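# Set the C battery upright on the desk

## Task

Get the C battery resting on its flat end on the desk, standing vertically and not tipped or lying down, then open the gripper and pull the robot away. It only counts if the battery stays upright by itself with nothing from the robot supporting it.

## Robot and tools

ROBOT. A Rainbow Robotics RB-Y1: a base with two drive wheels and two rear casters (0.66 m long, 0.58 m wide, front edge 0.10 m ahead of the drive axle), a folding torso (leg plus chest), two seven-joint arms with parallel grippers, and a pan/tilt head. Cameras: head_camera (896x504), left_wrist_camera and right_wrist_camera (644x364 each). The base turns in place or drives straight; it cannot go sideways.

FRAMES. Base frame: origin on the floor midway between the drive wheels, x forward, y left, z up. The state reports chest, left_hand and right_hand in this frame. A hand point sits between its finger pads; fingers point along the hand's -z and close along its x. Reported hand positions can be off, worse when reaching far. The odometry frame is the base frame at the scene's start; base_odometry counts wheel rotation, so slip shows as travel; heading is positive to the left, -3.142 to 3.142.

execute_actions. Arguments: "actions", a list holding zero or one action, and optional "cameras" (names from head_camera, left_wrist_camera, right_wrist_camera, all; omitted/null/["all"] gives every camera, [] gives none). An empty list only reports state and images. One action may contain:
- "base": exactly one relative move from where the base is now. {"translate_m": d} in metres, forward positive, -3 to 3. {"rotate_rad": d} in radians, left (counter-clockwise seen from above) positive, -3.2 to 3.2. A move needing over 8.667 s at its top speed is refused.
- "joints": a single object keyed by joint name for both arms, torso and head together; each value is an absolute target (radians, or metres of gripper opening), not an offset.
- "speeds": caps for this action only: translate_m 0.05 to 0.4 m/s, rotate_rad 0.1 to 1.509 rad/s (defaults are the top values).
- "min_time_s": 0.1 to 8, the shortest duration for each arm and head motion.
All parts start together. An action lasts at most 15 s. Any unknown key or out-of-range number refuses the whole call. A joint left out may still be driving toward an earlier target.

JOINT RANGES AND SIGNS. torso_squat_rad 0 to 1.2 (bigger lowers a level chest); torso_shift_rad -0.3 to 0.6 (positive pushes hips forward); torso_pitch_rad -0.2 to 1.4 (positive leans forward); torso_yaw_rad -1.5 to 1.5 (positive left). Extra torso rules: squat + shift <= 1.52; squat - shift + pitch <= 1.57; shift + 0.5 pitch - 0.4 squat <= 0.7; shift + 0.3 pitch - 0.5 squat <= 0.39; breaking one leaves the torso short with off_target. Shoulder pitch -2.356 to 2.356 for each arm (0 hanging, negative swings forward and up). left_shoulder_roll_rad 0 to 3.141 (positive out to the left); right_shoulder_roll_rad -3.141 to 0 (negative out to the right). Shoulder yaw -2.094 to 2.094, elbow -2.617 to 0.01 (negative bends forward), forearm roll -3.141 to 3.141, wrist pitch -1.57 to 1.919 (negative tips the hand forward), hand roll -2.705 to 2.705; yaw and rolls use the same sign on both arms (positive left / counter-clockwise from above). Grippers left_gripper_m and right_gripper_m 0 to 0.1 m of pad gap. head_pan_rad -0.523 to 0.523 (positive left), head_tilt_rad -0.35 to 1.57 (positive down). Done tolerance is ±0.02 rad, ±0.004 m for grippers. Top speeds: arm joints 1 rad/s (wrist-end joints 1.5), head 1.5, squat and pitch 0.3, shift 0.15, yaw 0.6, grippers 0.1 m/s.

GRASPING. To hold something, command an opening at least 0.005 m narrower than it; the gripper then reads off_target, which is expected. Each arm carries 3 kg at most.

RESULTS. base_status and joint_status describe how each motion ended: done; off_target (rested short, may still push); limit_stop_at_<name>; contact_stop (hit something firm; whole torso or whole arm group halts and forgets targets); time_out; stopped_with_arm (torso halted because an arm hit); limit_stop_at_own_body (a guard halted motion before the arm touched the robot; move the arm and body apart). "joint command not followed" plus a "cause:" line means arm targets were withheld by the self/arm-collision check; those joints show not_followed and may be retried later. on_its_own covers what you didn't command; "held at" is the held target, not the position. "pictures" lists the images' camera order. MOTOR HOT warns of heat; an OVER-TEMPERATURE FAULT or a torque fault freezes the robot and skips the rest of the call (keys read limit_stop_at_motor_heat); then resend targets. After any stop, first back off in a separate action, arms before torso.

OTHER TOOLS. wait {"seconds": 0 to 10}: nothing new commanded; returns state and images. zoom_image {"camera", "region": [x0, y0, x1, y1]} in pixels from the top-left of that camera's latest full image, region up to 504 by 504. read_manual {"section": "licences"} returns licence text only. finished_scene {"scene": number} closes the current scene permanently and reports success.

CAUTIONS. The base does not stop at furniture and can keep shoving it; a bent leg can reach past the front edge, and the leg hitting furniture can slide the robot back unreported. Keep the two arms from striking or pressing on each other, including grippers. Avoid heavy loads far forward (tipping), drops, slams and hard pushes. Loose objects may get nudged occasionally. Before finishing, make sure the battery stands on its end untouched and the hand is clear.

Each tool is called after "Request:" as name([rows], argument=value, ...), one row to a line, values as JSON.

## Session

Request:
execute_actions(actions=[])

Scene clock: 0.00 s.
base_odometry: x=+0.000 y=+0.000 heading=+0.000 (m, m, rad; odometry frame)
base_status: not commanded
joint_positions: torso_squat_rad=+0.350 torso_shift_rad=+0.000 torso_pitch_rad=-0.001 torso_yaw_rad=+0.000 left_shoulder_pitch_rad=-0.003 left_shoulder_roll_rad=+0.045 left_shoulder_yaw_rad=-0.002 left_elbow_rad=-0.246 left_forearm_roll_rad=+0.007 left_wrist_pitch_rad=-0.015 left_hand_roll_rad=-0.007 left_gripper_m=+0.100 right_shoulder_pitch_rad=-0.036 right_shoulder_roll_rad=-0.013 right_shoulder_yaw_rad=-0.024 right_elbow_rad=-0.136 right_forearm_roll_rad=-0.029 right_wrist_pitch_rad=-0.033 right_hand_roll_rad=-0.036 right_gripper_m=+0.099 head_pan_rad=+0.000 head_tilt_rad=+0.400
joint_status: not commanded
chest: x=-0.2286 y=+0.0005 z=+1.2474 quat_wxyz=(+1.000, +0.000, -0.001, +0.000) (m; base frame)
left_hand: x=-0.1029 y=+0.2541 z=+0.5740 quat_wxyz=(+0.991, +0.022, -0.132, -0.004) (m; base frame)
right_hand: x=-0.1280 y=-0.2306 z=+0.5695 quat_wxyz=(+0.994, -0.004, -0.102, -0.038) (m; base frame)
pictures: head_camera, left_wrist_camera, right_wrist_camera
Images, in order (width x height): head_camera 896x504, left_wrist_camera 644x364, right_wrist_camera 644x364.

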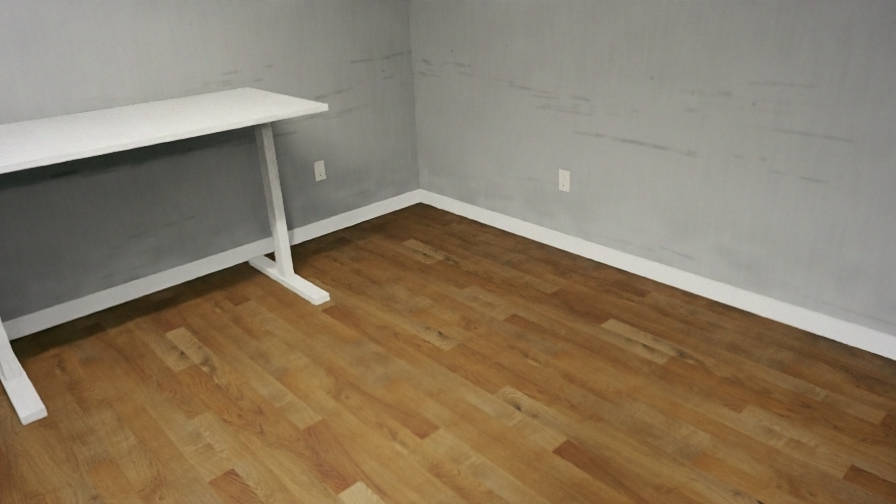

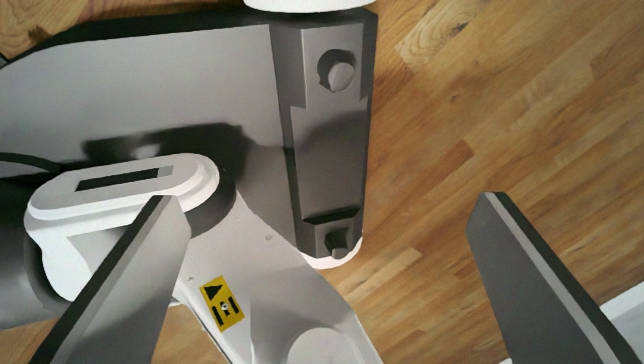

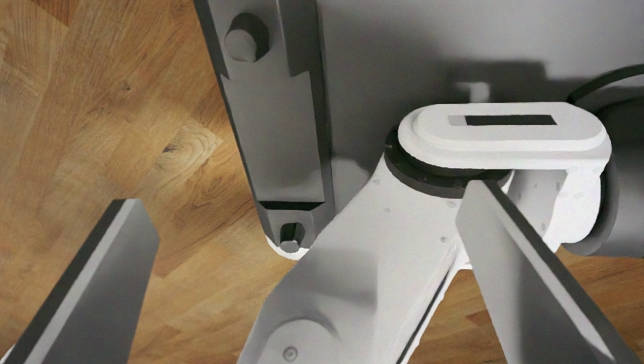

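Request:
execute_actions([
  {"joints":{"head_pan_rad":0.52}},
], cameras=["head_camera"])

Scene clock: 2.03 s.
base_odometry: x=+0.000 y=+0.000 heading=+0.000 (m, m, rad; odometry frame)
base_status: not commanded
joint_positions: torso_squat_rad=+0.350 torso_shift_rad=+0.000 torso_pitch_rad=-0.001 torso_yaw_rad=+0.000 left_shoulder_pitch_rad=-0.003 left_shoulder_roll_rad=+0.045 left_shoulder_yaw_rad=-0.002 left_elbow_rad=-0.246 left_forearm_roll_rad=+0.007 left_wrist_pitch_rad=-0.015 left_hand_roll_rad=-0.007 left_gripper_m=+0.100 right_shoulder_pitch_rad=-0.036 right_shoulder_roll_rad=-0.013 right_shoulder_yaw_rad=-0.024 right_elbow_rad=-0.136 right_forearm_roll_rad=-0.029 right_wrist_pitch_rad=-0.033 right_hand_roll_rad=-0.036 right_gripper_m=+0.099 head_pan_rad=+0.520 head_tilt_rad=+0.400
joint_status: all done
chest: x=-0.2286 y=+0.0005 z=+1.2474 quat_wxyz=(+1.000, +0.000, -0.001, +0.000) (m; base frame)
left_hand: x=-0.1029 y=+0.2541 z=+0.5740 quat_wxyz=(+0.991, +0.022, -0.132, -0.004) (m; base frame)
right_hand: x=-0.1280 y=-0.2306 z=+0.5695 quat_wxyz=(+0.994, -0.004, -0.102, -0.038) (m; base frame)
pictures: head_camera
Images, in order (width x height): head_camera 896x504.

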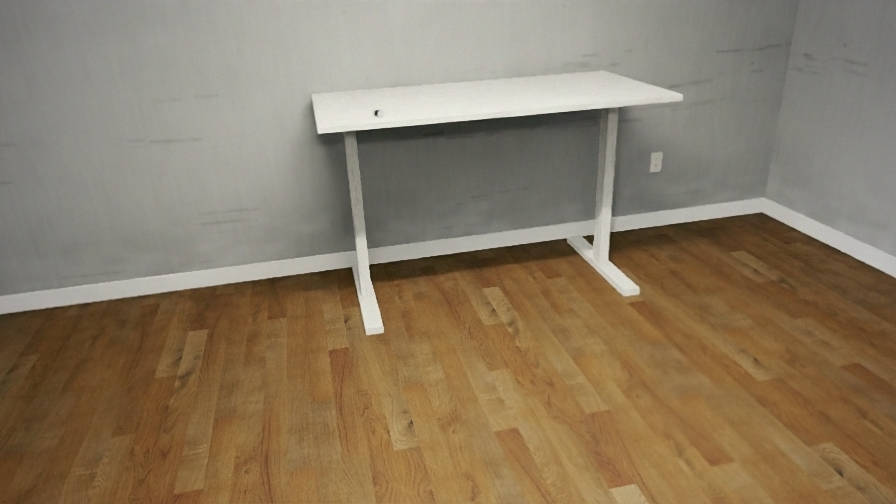

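Request:
zoom_image(camera="head_camera", region=[300, 70, 460, 160])

Region (300, 70, 460, 160) of head_camera's 896x504 image, scaled by 3.150, with more detail than that image has; it fills the top 284 rows of this view, and the rest is white.

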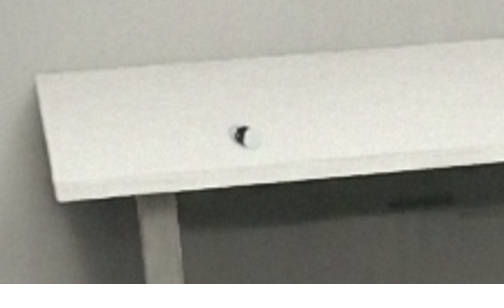

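Request:
execute_actions([
  {"base":{"rotate_rad":0.8},"joints":{"head_pan_rad":-0.2,"head_tilt_rad":0.5,"torso_squat_rad":0.1}},
], cameras=[])

Request:
execute_actions([
  {"base":{"translate_m":1.7}},
], cameras=["head_camera"])

Scene clock: 6.67 s.
base_odometry: x=+0.000 y=+0.000 heading=+0.799 (m, m, rad; odometry frame)
base_status: done
joint_positions: torso_squat_rad=+0.100 torso_shift_rad=+0.000 torso_pitch_rad=-0.001 torso_yaw_rad=+0.000 left_shoulder_pitch_rad=-0.003 left_shoulder_roll_rad=+0.045 left_shoulder_yaw_rad=-0.002 left_elbow_rad=-0.246 left_forearm_roll_rad=+0.007 left_wrist_pitch_rad=-0.015 left_hand_roll_rad=-0.007 left_gripper_m=+0.100 right_shoulder_pitch_rad=-0.036 right_shoulder_roll_rad=-0.013 right_shoulder_yaw_rad=-0.024 right_elbow_rad=-0.136 right_forearm_roll_rad=-0.029 right_wrist_pitch_rad=-0.033 right_hand_roll_rad=-0.036 right_gripper_m=+0.099 head_pan_rad=-0.200 head_tilt_rad=+0.500
joint_status: all done
chest: x=-0.2286 y=+0.0005 z=+1.2864 quat_wxyz=(+1.000, +0.000, -0.001, +0.000) (m; base frame)
left_hand: x=-0.1030 y=+0.2541 z=+0.6130 quat_wxyz=(+0.991, +0.022, -0.132, -0.004) (m; base frame)
right_hand: x=-0.1281 y=-0.2306 z=+0.6086 quat_wxyz=(+0.994, -0.004, -0.102, -0.038) (m; base frame)
pictures: none
No camera images: the call's "cameras" was empty. Leave "cameras" out to get every camera's image.

Scene clock: 12.47 s.
base_odometry: x=+1.184 y=+1.219 heading=+0.800 (m, m, rad; odometry frame)
base_status: done
joint_positions: torso_squat_rad=+0.100 torso_shift_rad=+0.000 torso_pitch_rad=-0.001 torso_yaw_rad=+0.000 left_shoulder_pitch_rad=-0.003 left_shoulder_roll_rad=+0.045 left_shoulder_yaw_rad=-0.002 left_elbow_rad=-0.246 left_forearm_roll_rad=+0.007 left_wrist_pitch_rad=-0.015 left_hand_roll_rad=-0.007 left_gripper_m=+0.100 right_shoulder_pitch_rad=-0.036 right_shoulder_roll_rad=-0.013 right_shoulder_yaw_rad=-0.024 right_elbow_rad=-0.136 right_forearm_roll_rad=-0.029 right_wrist_pitch_rad=-0.033 right_hand_roll_rad=-0.036 right_gripper_m=+0.099 head_pan_rad=-0.200 head_tilt_rad=+0.500
joint_status: not commanded
chest: x=-0.2285 y=+0.0005 z=+1.2864 quat_wxyz=(+1.000, +0.000, -0.001, +0.000) (m; base frame)
left_hand: x=-0.1028 y=+0.2541 z=+0.6130 quat_wxyz=(+0.991, +0.022, -0.132, -0.004) (m; base frame)
right_hand: x=-0.1280 y=-0.2306 z=+0.6086 quat_wxyz=(+0.994, -0.004, -0.102, -0.038) (m; base frame)
pictures: head_camera
Images, in order (width x height): head_camera 896x504.

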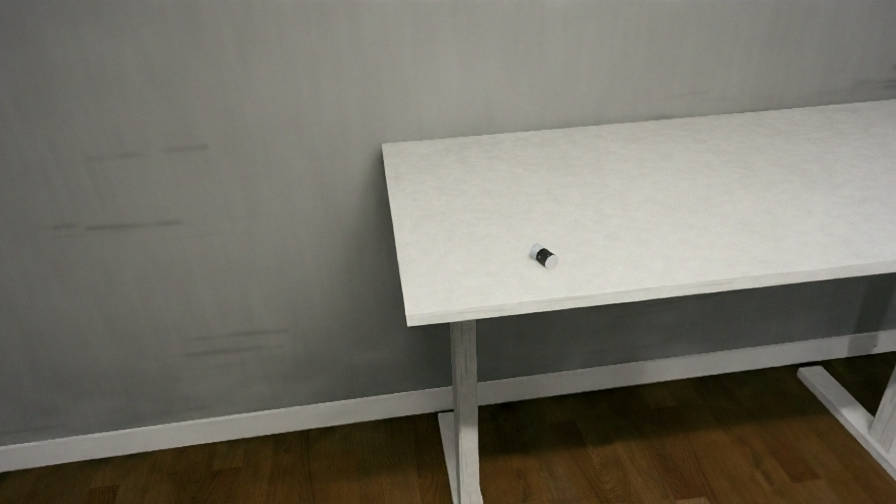

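Request:
zoom_image(camera="head_camera", region=[510, 226, 580, 286])

Region (510, 226, 580, 286) of head_camera's 896x504 image, scaled by 7.200, with more detail than that image has; it fills the top 432 rows of this view, and the rest is white.

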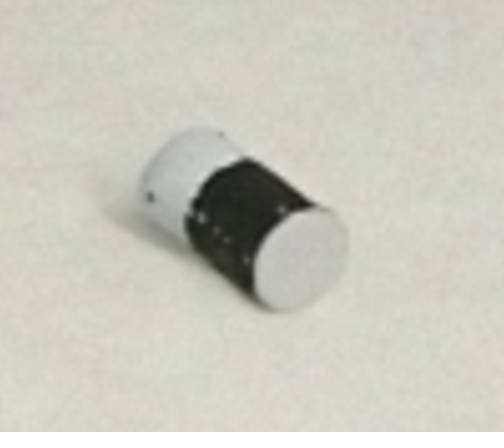

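Request:
execute_actions([
  {"base":{"translate_m":0.55},"joints":{"torso_pitch_rad":0.3,"left_shoulder_pitch_rad":-1.598,"left_shoulder_roll_rad":0.359,"left_shoulder_yaw_rad":0.349,"left_elbow_rad":-0.271,"left_forearm_roll_rad":0.524,"left_wrist_pitch_rad":1.571,"left_hand_roll_rad":0,"head_pan_rad":-0.5,"head_tilt_rad":0.75},"min_time_s":2},
], cameras=["head_camera"])

Scene clock: 21.00 s.
base_odometry: x=+1.567 y=+1.614 heading=+0.801 (m, m, rad; odometry frame)
base_status: done
joint_positions: torso_squat_rad=+0.100 torso_shift_rad=+0.000 torso_pitch_rad=+0.300 torso_yaw_rad=+0.000 left_shoulder_pitch_rad=-1.598 left_shoulder_roll_rad=+0.359 left_shoulder_yaw_rad=+0.349 left_elbow_rad=-0.271 left_forearm_roll_rad=+0.524 left_wrist_pitch_rad=+1.571 left_hand_roll_rad=+0.000 left_gripper_m=+0.100 right_shoulder_pitch_rad=-0.036 right_shoulder_roll_rad=-0.013 right_shoulder_yaw_rad=-0.024 right_elbow_rad=-0.136 right_forearm_roll_rad=-0.029 right_wrist_pitch_rad=-0.033 right_hand_roll_rad=-0.036 right_gripper_m=+0.099 head_pan_rad=-0.500 head_tilt_rad=+0.750
joint_status: all done
chest: x=-0.1367 y=+0.0005 z=+1.2726 quat_wxyz=(+0.989, +0.000, +0.150, +0.000) (m; base frame)
left_hand: x=+0.4171 y=+0.1050 z=+1.0742 quat_wxyz=(+0.966, -0.259, +0.000, +0.000) (m; base frame)
right_hand: x=-0.2418 y=-0.2306 z=+0.5954 quat_wxyz=(+0.998, -0.010, +0.048, -0.037) (m; base frame)
pictures: head_camera
Images, in order (width x height): head_camera 896x504.

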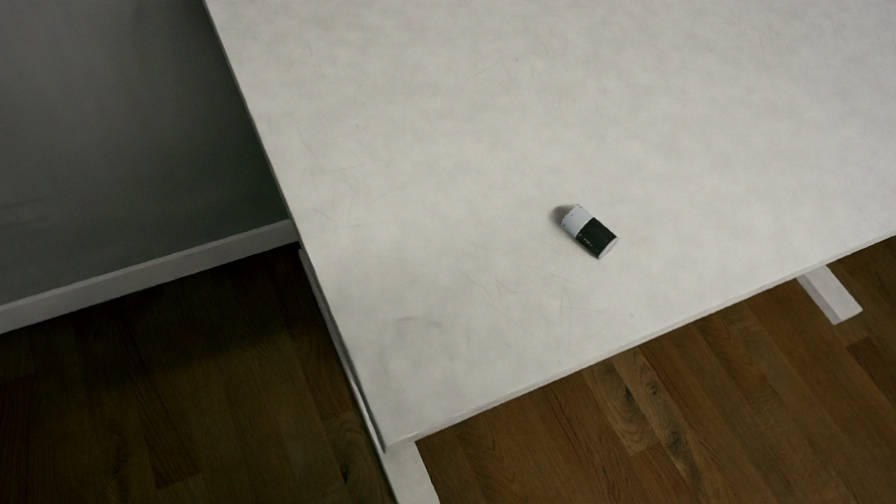

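Request:
execute_actions([
  {"base":{"rotate_rad":-1.27},"joints":{"head_pan_rad":0.1,"head_tilt_rad":0.55,"left_gripper_m":0.07}},
], cameras=["head_camera","left_wrist_camera"])

Scene clock: 25.30 s.
base_odometry: x=+1.567 y=+1.614 heading=-0.469 (m, m, rad; odometry frame)
base_status: done
joint_positions: torso_squat_rad=+0.100 torso_shift_rad=+0.000 torso_pitch_rad=+0.300 torso_yaw_rad=+0.000 left_shoulder_pitch_rad=-1.598 left_shoulder_roll_rad=+0.359 left_shoulder_yaw_rad=+0.349 left_elbow_rad=-0.271 left_forearm_roll_rad=+0.524 left_wrist_pitch_rad=+1.571 left_hand_roll_rad=+0.000 left_gripper_m=+0.070 right_shoulder_pitch_rad=-0.036 right_shoulder_roll_rad=-0.013 right_shoulder_yaw_rad=-0.024 right_elbow_rad=-0.136 right_forearm_roll_rad=-0.029 right_wrist_pitch_rad=-0.033 right_hand_roll_rad=-0.036 right_gripper_m=+0.099 head_pan_rad=+0.100 head_tilt_rad=+0.550
joint_status: all done
chest: x=-0.1367 y=+0.0005 z=+1.2726 quat_wxyz=(+0.989, +0.000, +0.150, +0.000) (m; base frame)
left_hand: x=+0.4171 y=+0.1050 z=+1.0742 quat_wxyz=(+0.966, -0.259, +0.000, +0.000) (m; base frame)
right_hand: x=-0.2418 y=-0.2306 z=+0.5955 quat_wxyz=(+0.998, -0.010, +0.048, -0.037) (m; base frame)
pictures: head_camera, left_wrist_camera
Images, in order (width x height): head_camera 896x504, left_wrist_camera 644x364.

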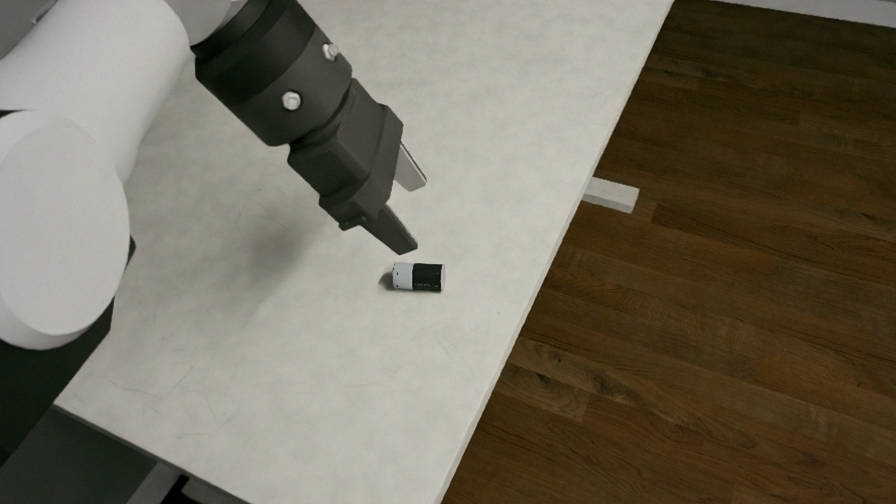

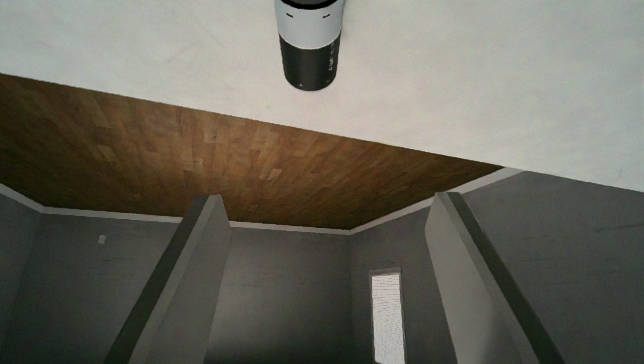

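Request:
execute_actions([
  {"base":{"translate_m":-0.007},"joints":{"torso_squat_rad":0.45,"torso_yaw_rad":0.016}},
], cameras=["head_camera","left_wrist_camera"])

Scene clock: 27.87 s.
base_odometry: x=+1.561 y=+1.617 heading=-0.469 (m, m, rad; odometry frame)
base_status: done
joint_positions: torso_squat_rad=+0.450 torso_shift_rad=+0.000 torso_pitch_rad=+0.300 torso_yaw_rad=+0.016 left_shoulder_pitch_rad=-1.598 left_shoulder_roll_rad=+0.359 left_shoulder_yaw_rad=+0.349 left_elbow_rad=-0.271 left_forearm_roll_rad=+0.524 left_wrist_pitch_rad=+1.571 left_hand_roll_rad=+0.000 left_gripper_m=+0.070 right_shoulder_pitch_rad=-0.036 right_shoulder_roll_rad=-0.013 right_shoulder_yaw_rad=-0.024 right_elbow_rad=-0.136 right_forearm_roll_rad=-0.029 right_wrist_pitch_rad=-0.033 right_hand_roll_rad=-0.036 right_gripper_m=+0.099 head_pan_rad=+0.100 head_tilt_rad=+0.550
joint_status: all done
chest: x=-0.1368 y=+0.0005 z=+1.2064 quat_wxyz=(+0.989, +0.001, +0.149, +0.008) (m; base frame)
left_hand: x=+0.4154 y=+0.1143 z=+1.0086 quat_wxyz=(+0.966, -0.257, -0.002, +0.007) (m; base frame)
right_hand: x=-0.2383 y=-0.2290 z=+0.5282 quat_wxyz=(+0.998, -0.008, +0.048, -0.029) (m; base frame)
pictures: head_camera, left_wrist_camera
Images, in order (width x height): head_camera 896x504, left_wrist_camera 644x364.

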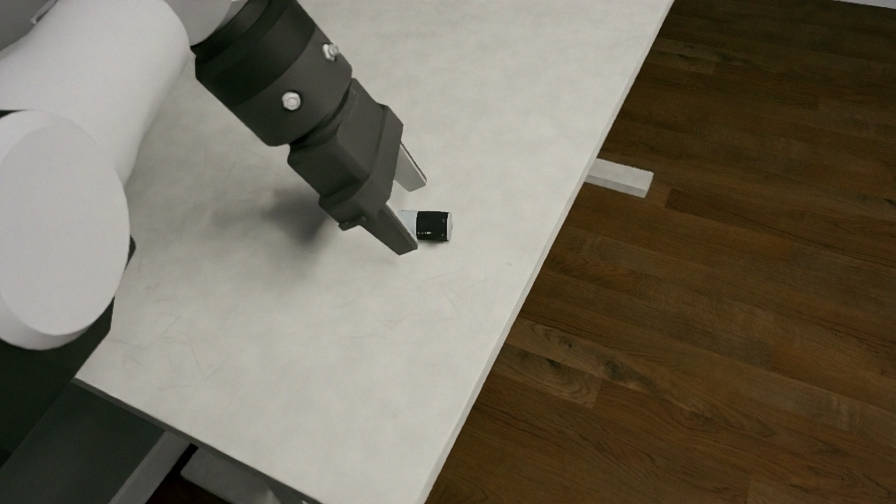

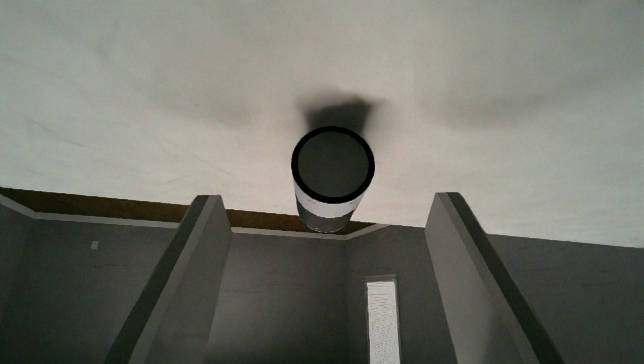

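Request:
zoom_image(camera="left_wrist_camera", region=[260, 90, 410, 250])

Request:
execute_actions([
  {"joints":{"torso_squat_rad":0.5,"torso_yaw_rad":0.004,"left_gripper_m":0.045}},
], cameras=["head_camera","left_wrist_camera"])

Region (260, 90, 410, 250) of left_wrist_camera's 644x364 image, scaled by 3.150, with more detail than that image has; it fills the left 472 columns of this view, and the rest is white.

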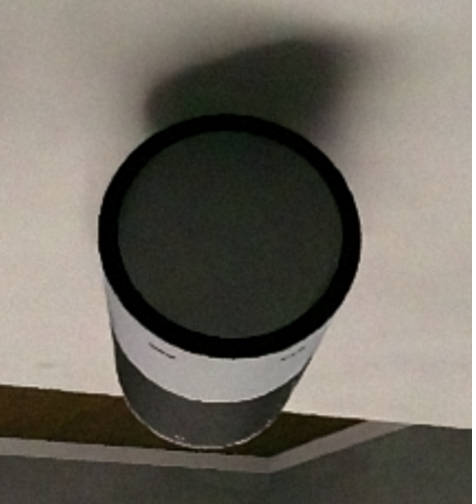

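Scene clock: 29.23 s.
base_odometry: x=+1.561 y=+1.617 heading=-0.469 (m, m, rad; odometry frame)
base_status: not commanded
joint_positions: torso_squat_rad=+0.500 torso_shift_rad=+0.000 torso_pitch_rad=+0.300 torso_yaw_rad=+0.004 left_shoulder_pitch_rad=-1.598 left_shoulder_roll_rad=+0.359 left_shoulder_yaw_rad=+0.349 left_elbow_rad=-0.271 left_forearm_roll_rad=+0.524 left_wrist_pitch_rad=+1.571 left_hand_roll_rad=+0.000 left_gripper_m=+0.045 right_shoulder_pitch_rad=-0.036 right_shoulder_roll_rad=-0.013 right_shoulder_yaw_rad=-0.024 right_elbow_rad=-0.136 right_forearm_roll_rad=-0.029 right_wrist_pitch_rad=-0.033 right_hand_roll_rad=-0.036 right_gripper_m=+0.099 head_pan_rad=+0.100 head_tilt_rad=+0.550
joint_status: all done
chest: x=-0.1368 y=+0.0005 z=+1.1904 quat_wxyz=(+0.989, +0.000, +0.149, +0.002) (m; base frame)
left_hand: x=+0.4166 y=+0.1074 z=+0.9922 quat_wxyz=(+0.966, -0.258, +0.000, +0.002) (m; base frame)
right_hand: x=-0.2409 y=-0.2302 z=+0.5130 quat_wxyz=(+0.998, -0.009, +0.048, -0.035) (m; base frame)
pictures: head_camera, left_wrist_camera
Images, in order (width x height): head_camera 896x504, left_wrist_camera 644x364.

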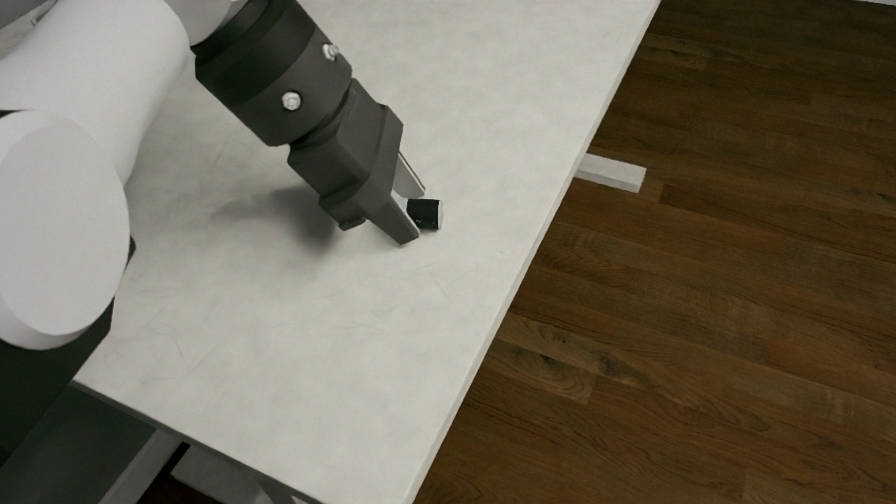

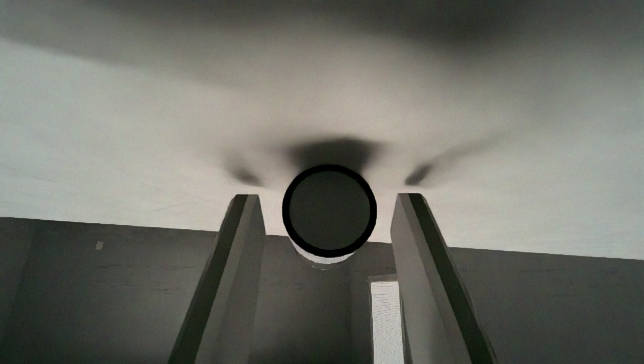

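Request:
zoom_image(camera="head_camera", region=[390, 180, 470, 250])

Region (390, 180, 470, 250) of head_camera's 896x504 image, scaled by 6.300, with more detail than that image has; it fills the top 441 rows of this view, and the rest is white.

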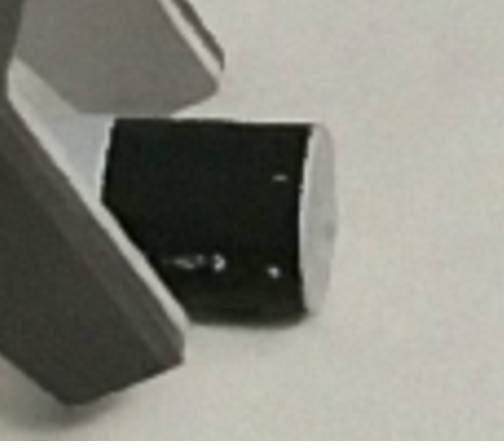

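Request:
execute_actions([
  {"joints":{"torso_squat_rad":0.2,"torso_yaw_rad":0,"torso_pitch_rad":0.142,"left_gripper_m":0.06,"right_shoulder_pitch_rad":-1.45,"right_shoulder_roll_rad":-0.305,"right_shoulder_yaw_rad":-0.346,"right_elbow_rad":-0.271,"right_forearm_roll_rad":-0.2,"right_wrist_pitch_rad":1.3525,"right_hand_roll_rad":-0.3945,"right_gripper_m":0.07,"head_pan_rad":-0.15,"head_tilt_rad":0.75}},
], cameras=["head_camera"])

Request:
execute_actions([
  {"base":{"rotate_rad":0.448},"joints":{"right_forearm_roll_rad":-0.48,"left_shoulder_pitch_rad":-0.1,"left_shoulder_roll_rad":0.1,"left_shoulder_yaw_rad":0.1,"left_elbow_rad":-2.2,"left_forearm_roll_rad":0,"left_wrist_pitch_rad":0},"min_time_s":2.2},
], cameras=["head_camera","right_wrist_camera"])

Scene clock: 34.70 s.
base_odometry: x=+1.561 y=+1.617 heading=-0.469 (m, m, rad; odometry frame)
base_status: not commanded
joint_positions: torso_squat_rad=+0.200 torso_shift_rad=+0.000 torso_pitch_rad=+0.142 torso_yaw_rad=+0.000 left_shoulder_pitch_rad=-1.598 left_shoulder_roll_rad=+0.359 left_shoulder_yaw_rad=+0.349 left_elbow_rad=-0.271 left_forearm_roll_rad=+0.524 left_wrist_pitch_rad=+1.571 left_hand_roll_rad=+0.000 left_gripper_m=+0.060 right_shoulder_pitch_rad=-1.450 right_shoulder_roll_rad=-0.305 right_shoulder_yaw_rad=-0.346 right_elbow_rad=-0.271 right_forearm_roll_rad=-0.200 right_wrist_pitch_rad=+1.352 right_hand_roll_rad=-0.394 right_gripper_m=+0.070 head_pan_rad=-0.150 head_tilt_rad=+0.750
joint_status: all done
chest: x=-0.1844 y=+0.0005 z=+1.2729 quat_wxyz=(+0.997, +0.000, +0.071, +0.000) (m; base frame)
left_hand: x=+0.3937 y=+0.1052 z=+1.1641 quat_wxyz=(+0.963, -0.258, -0.076, -0.020) (m; base frame)
right_hand: x=+0.4073 y=-0.1747 z=+1.0570 quat_wxyz=(+0.968, +0.118, -0.087, -0.204) (m; base frame)
pictures: head_camera
Images, in order (width x height): head_camera 896x504.

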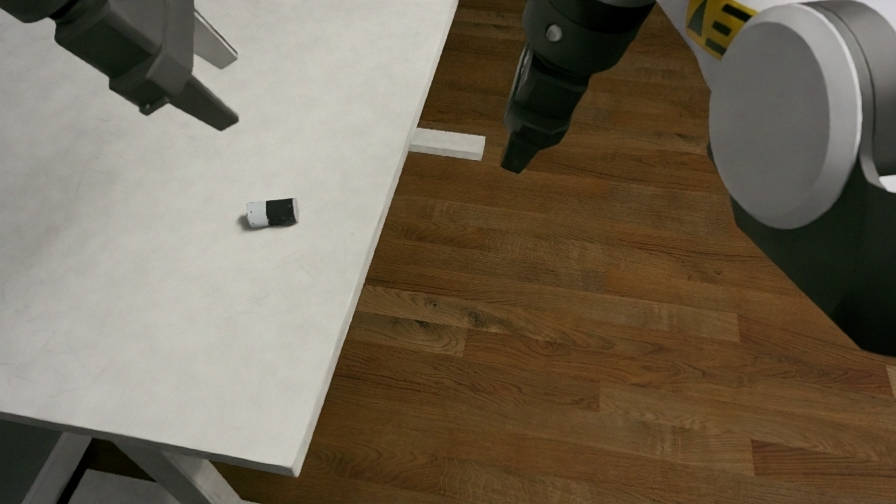

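Scene clock: 37.30 s.
base_odometry: x=+1.561 y=+1.617 heading=-0.021 (m, m, rad; odometry frame)
base_status: done
joint_positions: torso_squat_rad=+0.200 torso_shift_rad=+0.000 torso_pitch_rad=+0.142 torso_yaw_rad=+0.000 left_shoulder_pitch_rad=-0.100 left_shoulder_roll_rad=+0.100 left_shoulder_yaw_rad=+0.100 left_elbow_rad=-2.200 left_forearm_roll_rad=+0.000 left_wrist_pitch_rad=+0.000 left_hand_roll_rad=+0.000 left_gripper_m=+0.060 right_shoulder_pitch_rad=-1.450 right_shoulder_roll_rad=-0.305 right_shoulder_yaw_rad=-0.346 right_elbow_rad=-0.271 right_forearm_roll_rad=-0.480 right_wrist_pitch_rad=+1.352 right_hand_roll_rad=-0.394 right_gripper_m=+0.070 head_pan_rad=-0.150 head_tilt_rad=+0.750
joint_status: all done
chest: x=-0.1844 y=+0.0005 z=+1.2729 quat_wxyz=(+0.997, +0.000, +0.071, +0.000) (m; base frame)
left_hand: x=+0.2677 y=+0.2510 z=+1.3206 quat_wxyz=(+0.471, +0.051, -0.880, -0.030) (m; base frame)
right_hand: x=+0.4072 y=-0.1155 z=+1.0778 quat_wxyz=(+0.942, +0.252, -0.058, -0.214) (m; base frame)
pictures: head_camera, right_wrist_camera
Images, in order (width x height): head_camera 896x504, right_wrist_camera 644x364.

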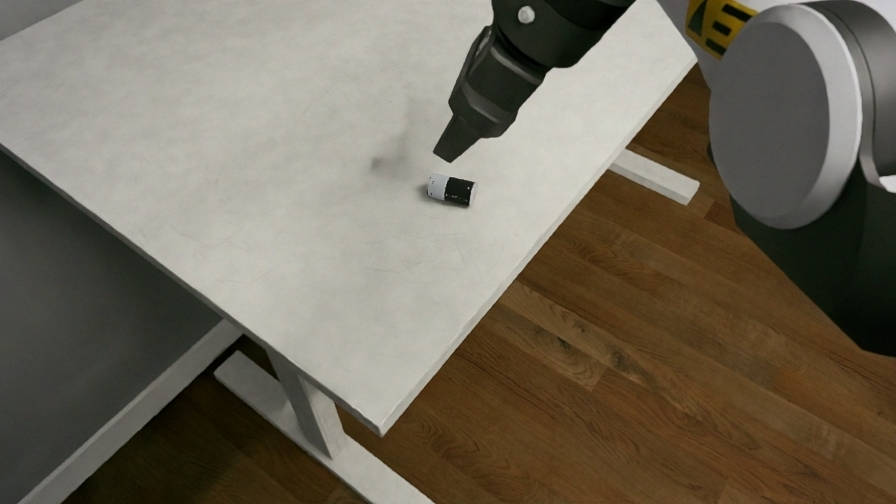

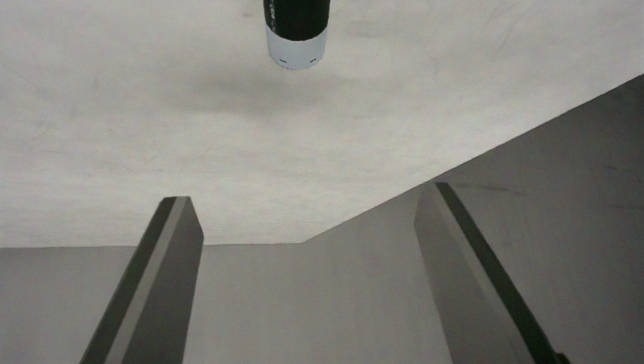

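Request:
execute_actions([
  {"base":{"translate_m":0.007},"joints":{"torso_squat_rad":0.47}},
], cameras=["head_camera","right_wrist_camera"])

Scene clock: 39.43 s.
base_odometry: x=+1.568 y=+1.617 heading=-0.022 (m, m, rad; odometry frame)
base_status: done
joint_positions: torso_squat_rad=+0.470 torso_shift_rad=+0.000 torso_pitch_rad=+0.142 torso_yaw_rad=+0.000 left_shoulder_pitch_rad=-0.100 left_shoulder_roll_rad=+0.100 left_shoulder_yaw_rad=+0.100 left_elbow_rad=-2.200 left_forearm_roll_rad=+0.000 left_wrist_pitch_rad=+0.000 left_hand_roll_rad=+0.000 left_gripper_m=+0.060 right_shoulder_pitch_rad=-1.450 right_shoulder_roll_rad=-0.305 right_shoulder_yaw_rad=-0.346 right_elbow_rad=-0.271 right_forearm_roll_rad=-0.480 right_wrist_pitch_rad=+1.352 right_hand_roll_rad=-0.394 right_gripper_m=+0.070 head_pan_rad=-0.150 head_tilt_rad=+0.750
joint_status: all done
chest: x=-0.1844 y=+0.0005 z=+1.2109 quat_wxyz=(+0.997, +0.000, +0.071, +0.000) (m; base frame)
left_hand: x=+0.2677 y=+0.2510 z=+1.2587 quat_wxyz=(+0.471, +0.051, -0.880, -0.030) (m; base frame)
right_hand: x=+0.4072 y=-0.1156 z=+1.0158 quat_wxyz=(+0.942, +0.252, -0.058, -0.214) (m; base frame)
pictures: head_camera, right_wrist_camera
Images, in order (width x height): head_camera 896x504, right_wrist_camera 644x364.

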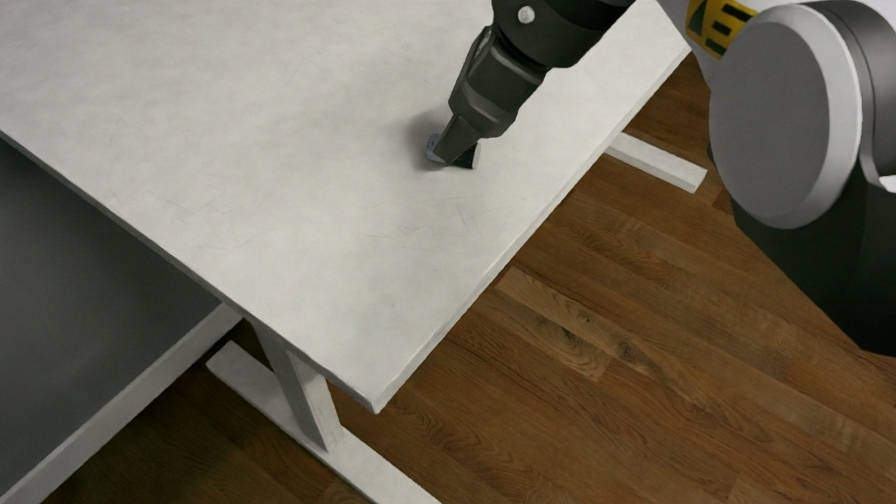

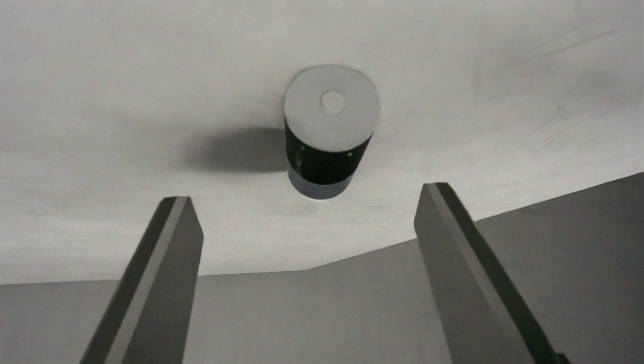

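Request:
execute_actions([
  {"base":{"translate_m":-0.003},"joints":{"torso_squat_rad":0.548,"right_gripper_m":0.045}},
], cameras=["head_camera","right_wrist_camera"])

Scene clock: 40.93 s.
base_odometry: x=+1.565 y=+1.617 heading=-0.022 (m, m, rad; odometry frame)
base_status: done
joint_positions: torso_squat_rad=+0.548 torso_shift_rad=+0.000 torso_pitch_rad=+0.142 torso_yaw_rad=+0.000 left_shoulder_pitch_rad=-0.100 left_shoulder_roll_rad=+0.100 left_shoulder_yaw_rad=+0.100 left_elbow_rad=-2.200 left_forearm_roll_rad=+0.000 left_wrist_pitch_rad=+0.000 left_hand_roll_rad=+0.000 left_gripper_m=+0.060 right_shoulder_pitch_rad=-1.450 right_shoulder_roll_rad=-0.305 right_shoulder_yaw_rad=-0.346 right_elbow_rad=-0.271 right_forearm_roll_rad=-0.480 right_wrist_pitch_rad=+1.352 right_hand_roll_rad=-0.394 right_gripper_m=+0.045 head_pan_rad=-0.150 head_tilt_rad=+0.750
joint_status: all done
chest: x=-0.1844 y=+0.0005 z=+1.1843 quat_wxyz=(+0.997, +0.000, +0.071, +0.000) (m; base frame)
left_hand: x=+0.2677 y=+0.2510 z=+1.2321 quat_wxyz=(+0.471, +0.051, -0.880, -0.030) (m; base frame)
right_hand: x=+0.4072 y=-0.1156 z=+0.9892 quat_wxyz=(+0.942, +0.252, -0.058, -0.214) (m; base frame)
pictures: head_camera, right_wrist_camera
Images, in order (width x height): head_camera 896x504, right_wrist_camera 644x364.

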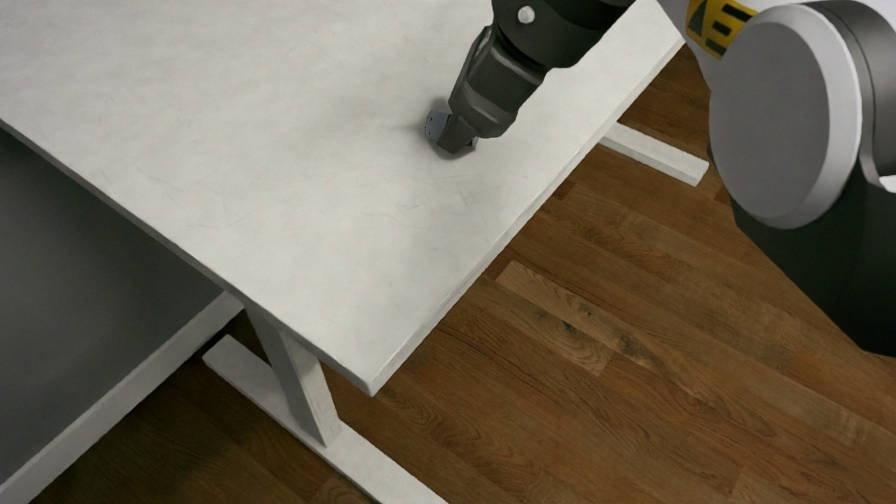

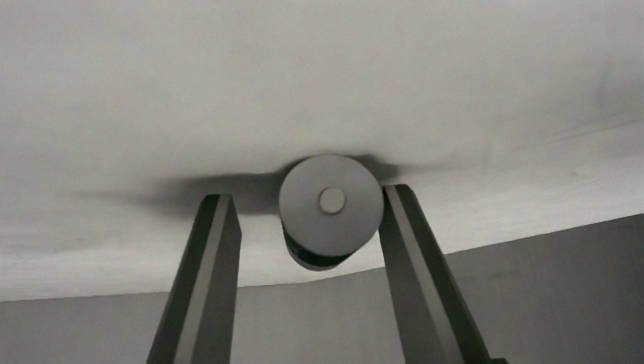

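Request:
execute_actions([
  {"joints":{"torso_squat_rad":0.556,"right_gripper_m":0.035}},
], cameras=[])

Request:
execute_actions([
  {"joints":{"right_gripper_m":0.018}},
], cameras=["head_camera","right_wrist_camera"])

Scene clock: 42.30 s.
base_odometry: x=+1.565 y=+1.617 heading=-0.022 (m, m, rad; odometry frame)
base_status: not commanded
joint_positions: torso_squat_rad=+0.556 torso_shift_rad=+0.000 torso_pitch_rad=+0.142 torso_yaw_rad=+0.000 left_shoulder_pitch_rad=-0.100 left_shoulder_roll_rad=+0.100 left_shoulder_yaw_rad=+0.100 left_elbow_rad=-2.200 left_forearm_roll_rad=+0.000 left_wrist_pitch_rad=+0.000 left_hand_roll_rad=+0.000 left_gripper_m=+0.060 right_shoulder_pitch_rad=-1.450 right_shoulder_roll_rad=-0.305 right_shoulder_yaw_rad=-0.346 right_elbow_rad=-0.271 right_forearm_roll_rad=-0.480 right_wrist_pitch_rad=+1.352 right_hand_roll_rad=-0.394 right_gripper_m=+0.035 head_pan_rad=-0.150 head_tilt_rad=+0.750
joint_status: all done
chest: x=-0.1844 y=+0.0005 z=+1.1814 quat_wxyz=(+0.997, +0.000, +0.071, +0.000) (m; base frame)
left_hand: x=+0.2677 y=+0.2510 z=+1.2291 quat_wxyz=(+0.471, +0.051, -0.880, -0.030) (m; base frame)
right_hand: x=+0.4072 y=-0.1156 z=+0.9863 quat_wxyz=(+0.942, +0.252, -0.058, -0.214) (m; base frame)
pictures: none
No camera images: the call's "cameras" was empty. Leave "cameras" out to get every camera's image.

Scene clock: 42.97 s.
base_odometry: x=+1.565 y=+1.617 heading=-0.022 (m, m, rad; odometry frame)
base_status: not commanded
joint_positions: torso_squat_rad=+0.556 torso_shift_rad=+0.000 torso_pitch_rad=+0.142 torso_yaw_rad=+0.000 left_shoulder_pitch_rad=-0.100 left_shoulder_roll_rad=+0.100 left_shoulder_yaw_rad=+0.100 left_elbow_rad=-2.200 left_forearm_roll_rad=+0.000 left_wrist_pitch_rad=+0.000 left_hand_roll_rad=+0.000 left_gripper_m=+0.060 right_shoulder_pitch_rad=-1.450 right_shoulder_roll_rad=-0.305 right_shoulder_yaw_rad=-0.346 right_elbow_rad=-0.271 right_forearm_roll_rad=-0.480 right_wrist_pitch_rad=+1.352 right_hand_roll_rad=-0.394 right_gripper_m=+0.025 head_pan_rad=-0.150 head_tilt_rad=+0.750
joint_status: right_gripper_m off_target (ended at +0.025, target +0.018)
chest: x=-0.1844 y=+0.0005 z=+1.1814 quat_wxyz=(+0.997, +0.000, +0.071, +0.000) (m; base frame)
left_hand: x=+0.2677 y=+0.2510 z=+1.2291 quat_wxyz=(+0.471, +0.051, -0.880, -0.030) (m; base frame)
right_hand: x=+0.4072 y=-0.1156 z=+0.9863 quat_wxyz=(+0.942, +0.252, -0.058, -0.214) (m; base frame)
pictures: head_camera, right_wrist_camera
Images, in order (width x height): head_camera 896x504, right_wrist_camera 644x364.

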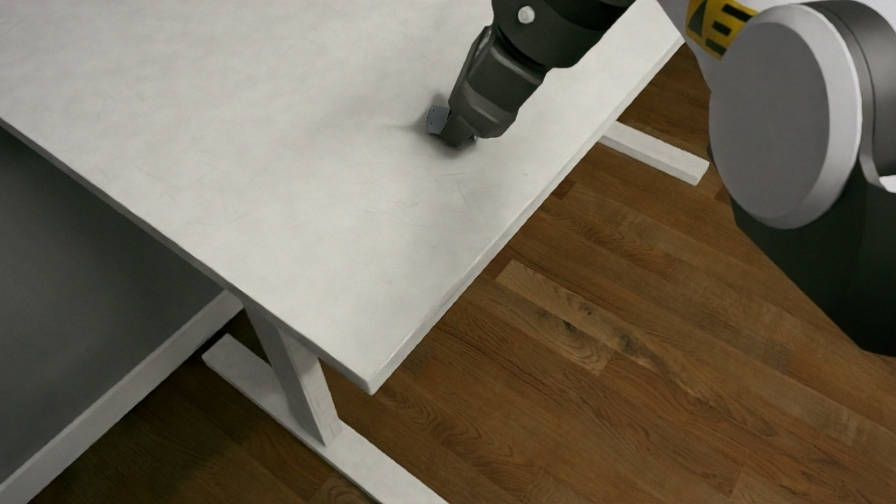

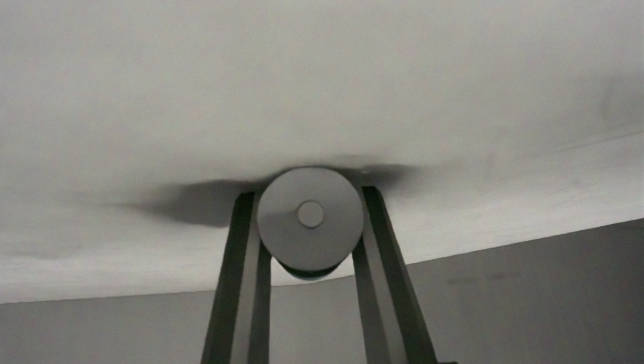

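Request:
execute_actions([
  {"joints":{"torso_squat_rad":0.3}},
], cameras=["right_wrist_camera"])

Request:
execute_actions([
  {"base":{"rotate_rad":0.72},"joints":{"right_forearm_roll_rad":1.047,"right_wrist_pitch_rad":1.571,"right_hand_roll_rad":0,"head_pan_rad":-0.52,"head_tilt_rad":0.6},"min_time_s":2.2},
], cameras=["head_camera","right_wrist_camera"])

Scene clock: 45.07 s.
base_odometry: x=+1.565 y=+1.617 heading=-0.022 (m, m, rad; odometry frame)
base_status: not commanded
joint_positions: torso_squat_rad=+0.300 torso_shift_rad=+0.000 torso_pitch_rad=+0.142 torso_yaw_rad=+0.000 left_shoulder_pitch_rad=-0.100 left_shoulder_roll_rad=+0.100 left_shoulder_yaw_rad=+0.100 left_elbow_rad=-2.200 left_forearm_roll_rad=+0.000 left_wrist_pitch_rad=+0.000 left_hand_roll_rad=+0.000 left_gripper_m=+0.060 right_shoulder_pitch_rad=-1.450 right_shoulder_roll_rad=-0.305 right_shoulder_yaw_rad=-0.346 right_elbow_rad=-0.271 right_forearm_roll_rad=-0.480 right_wrist_pitch_rad=+1.352 right_hand_roll_rad=-0.394 right_gripper_m=+0.025 head_pan_rad=-0.150 head_tilt_rad=+0.750
joint_status: all done
chest: x=-0.1843 y=+0.0005 z=+1.2555 quat_wxyz=(+0.997, +0.000, +0.071, +0.000) (m; base frame)
left_hand: x=+0.2678 y=+0.2510 z=+1.3032 quat_wxyz=(+0.471, +0.051, -0.880, -0.030) (m; base frame)
right_hand: x=+0.4072 y=-0.1156 z=+1.0602 quat_wxyz=(+0.942, +0.252, -0.058, -0.214) (m; base frame)
pictures: right_wrist_camera
Images, in order (width x height): right_wrist_camera 644x364.

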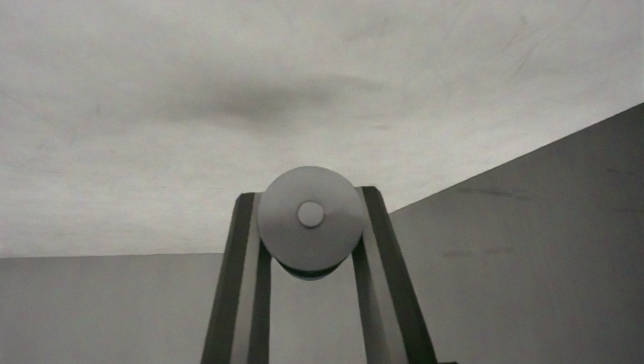

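Scene clock: 47.80 s.
base_odometry: x=+1.565 y=+1.617 heading=+0.697 (m, m, rad; odometry frame)
base_status: done
joint_positions: torso_squat_rad=+0.300 torso_shift_rad=+0.000 torso_pitch_rad=+0.142 torso_yaw_rad=+0.000 left_shoulder_pitch_rad=-0.100 left_shoulder_roll_rad=+0.100 left_shoulder_yaw_rad=+0.100 left_elbow_rad=-2.200 left_forearm_roll_rad=+0.000 left_wrist_pitch_rad=+0.000 left_hand_roll_rad=+0.000 left_gripper_m=+0.060 right_shoulder_pitch_rad=-1.450 right_shoulder_roll_rad=-0.305 right_shoulder_yaw_rad=-0.346 right_elbow_rad=-0.271 right_forearm_roll_rad=+1.047 right_wrist_pitch_rad=+1.571 right_hand_roll_rad=+0.000 right_gripper_m=+0.025 head_pan_rad=-0.520 head_tilt_rad=+0.600
joint_status: all done
chest: x=-0.1843 y=+0.0005 z=+1.2555 quat_wxyz=(+0.997, +0.000, +0.071, +0.000) (m; base frame)
left_hand: x=+0.2678 y=+0.2510 z=+1.3032 quat_wxyz=(+0.471, +0.051, -0.880, -0.030) (m; base frame)
right_hand: x=+0.3573 y=-0.4191 z=+1.1448 quat_wxyz=(+0.866, -0.500, +0.000, +0.000) (m; base frame)
pictures: head_camera, right_wrist_camera
Images, in order (width x height): head_camera 896x504, right_wrist_camera 644x364.

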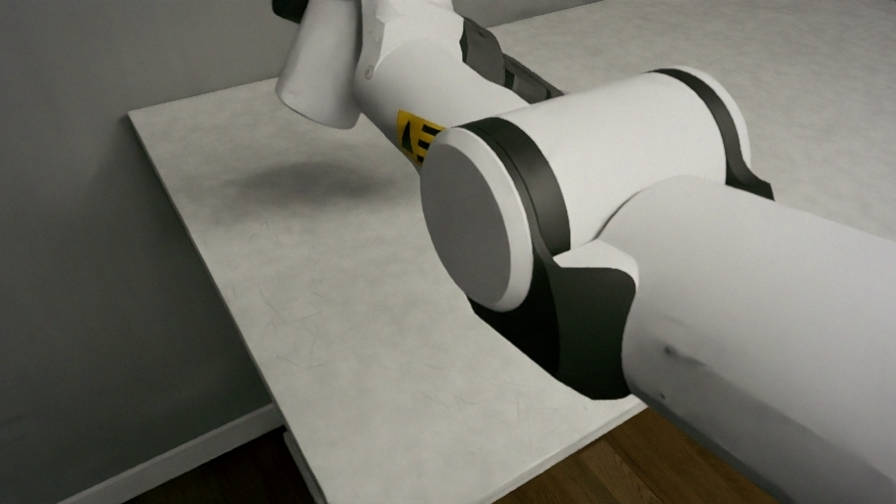

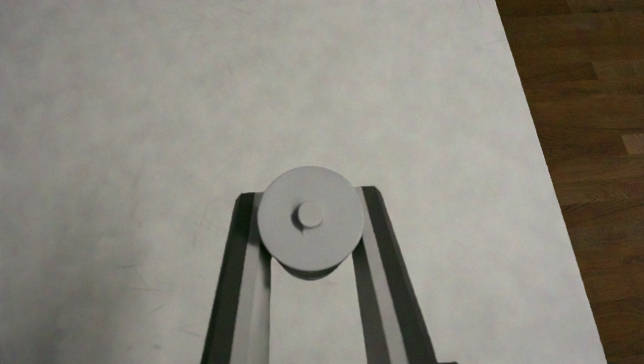

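Request:
execute_actions([
  {"joints":{"torso_squat_rad":0.70,"left_elbow_rad":-0.3,"left_shoulder_pitch_rad":-0.15,"left_shoulder_roll_rad":0.12}},
], cameras=["head_camera","right_wrist_camera"])

Scene clock: 50.80 s.
base_odometry: x=+1.565 y=+1.617 heading=+0.697 (m, m, rad; odometry frame)
base_status: not commanded
joint_positions: torso_squat_rad=+0.700 torso_shift_rad=+0.000 torso_pitch_rad=+0.142 torso_yaw_rad=+0.000 left_shoulder_pitch_rad=-0.150 left_shoulder_roll_rad=+0.120 left_shoulder_yaw_rad=+0.100 left_elbow_rad=-0.300 left_forearm_roll_rad=+0.000 left_wrist_pitch_rad=+0.000 left_hand_roll_rad=+0.000 left_gripper_m=+0.060 right_shoulder_pitch_rad=-1.450 right_shoulder_roll_rad=-0.305 right_shoulder_yaw_rad=-0.346 right_elbow_rad=-0.271 right_forearm_roll_rad=+1.047 right_wrist_pitch_rad=+1.571 right_hand_roll_rad=+0.000 right_gripper_m=+0.025 head_pan_rad=-0.520 head_tilt_rad=+0.600
joint_status: all done
chest: x=-0.1844 y=+0.0004 z=+1.1222 quat_wxyz=(+0.997, +0.000, +0.071, +0.000) (m; base frame)
left_hand: x=-0.0245 y=+0.3140 z=+0.4579 quat_wxyz=(+0.986, +0.061, -0.153, +0.016) (m; base frame)
right_hand: x=+0.3573 y=-0.4192 z=+1.0116 quat_wxyz=(+0.866, -0.500, +0.000, +0.000) (m; base frame)
pictures: head_camera, right_wrist_camera
Images, in order (width x height): head_camera 896x504, right_wrist_camera 644x364.

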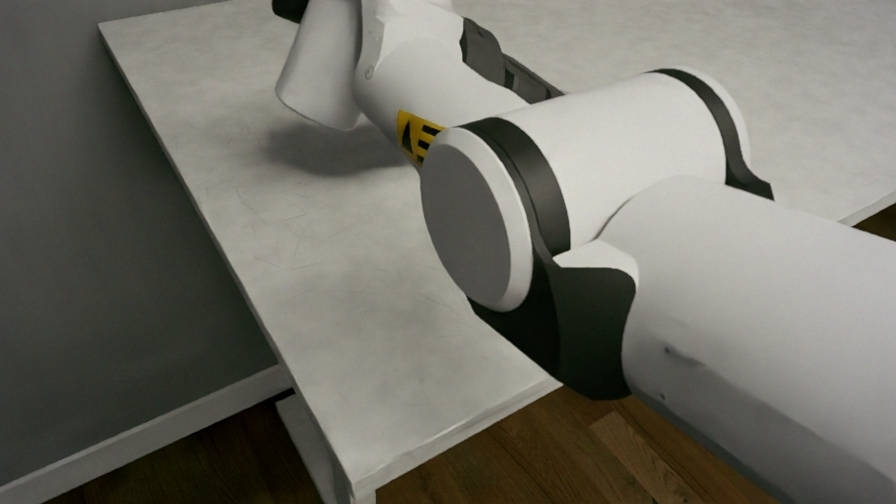

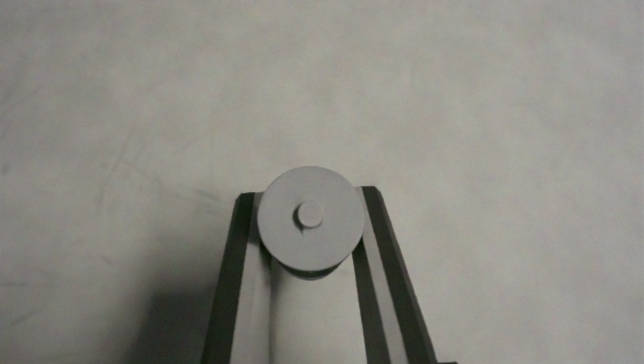

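Request:
execute_actions([
  {"joints":{"torso_squat_rad":0.722}},
], cameras=["right_wrist_camera"])

Scene clock: 51.67 s.
base_odometry: x=+1.565 y=+1.617 heading=+0.697 (m, m, rad; odometry frame)
base_status: not commanded
joint_positions: torso_squat_rad=+0.722 torso_shift_rad=+0.000 torso_pitch_rad=+0.142 torso_yaw_rad=+0.000 left_shoulder_pitch_rad=-0.150 left_shoulder_roll_rad=+0.120 left_shoulder_yaw_rad=+0.100 left_elbow_rad=-0.300 left_forearm_roll_rad=+0.000 left_wrist_pitch_rad=+0.000 left_hand_roll_rad=+0.000 left_gripper_m=+0.060 right_shoulder_pitch_rad=-1.450 right_shoulder_roll_rad=-0.305 right_shoulder_yaw_rad=-0.346 right_elbow_rad=-0.271 right_forearm_roll_rad=+1.047 right_wrist_pitch_rad=+1.571 right_hand_roll_rad=+0.000 right_gripper_m=+0.025 head_pan_rad=-0.520 head_tilt_rad=+0.600
joint_status: all done
chest: x=-0.1844 y=+0.0004 z=+1.1122 quat_wxyz=(+0.997, +0.000, +0.071, +0.000) (m; base frame)
left_hand: x=-0.0244 y=+0.3140 z=+0.4479 quat_wxyz=(+0.986, +0.061, -0.153, +0.016) (m; base frame)
right_hand: x=+0.3573 y=-0.4192 z=+1.0015 quat_wxyz=(+0.866, -0.500, +0.000, +0.000) (m; base frame)
pictures: right_wrist_camera
Images, in order (width x height): right_wrist_camera 644x364.

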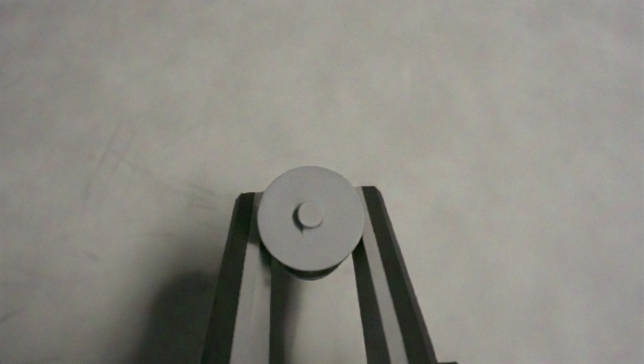

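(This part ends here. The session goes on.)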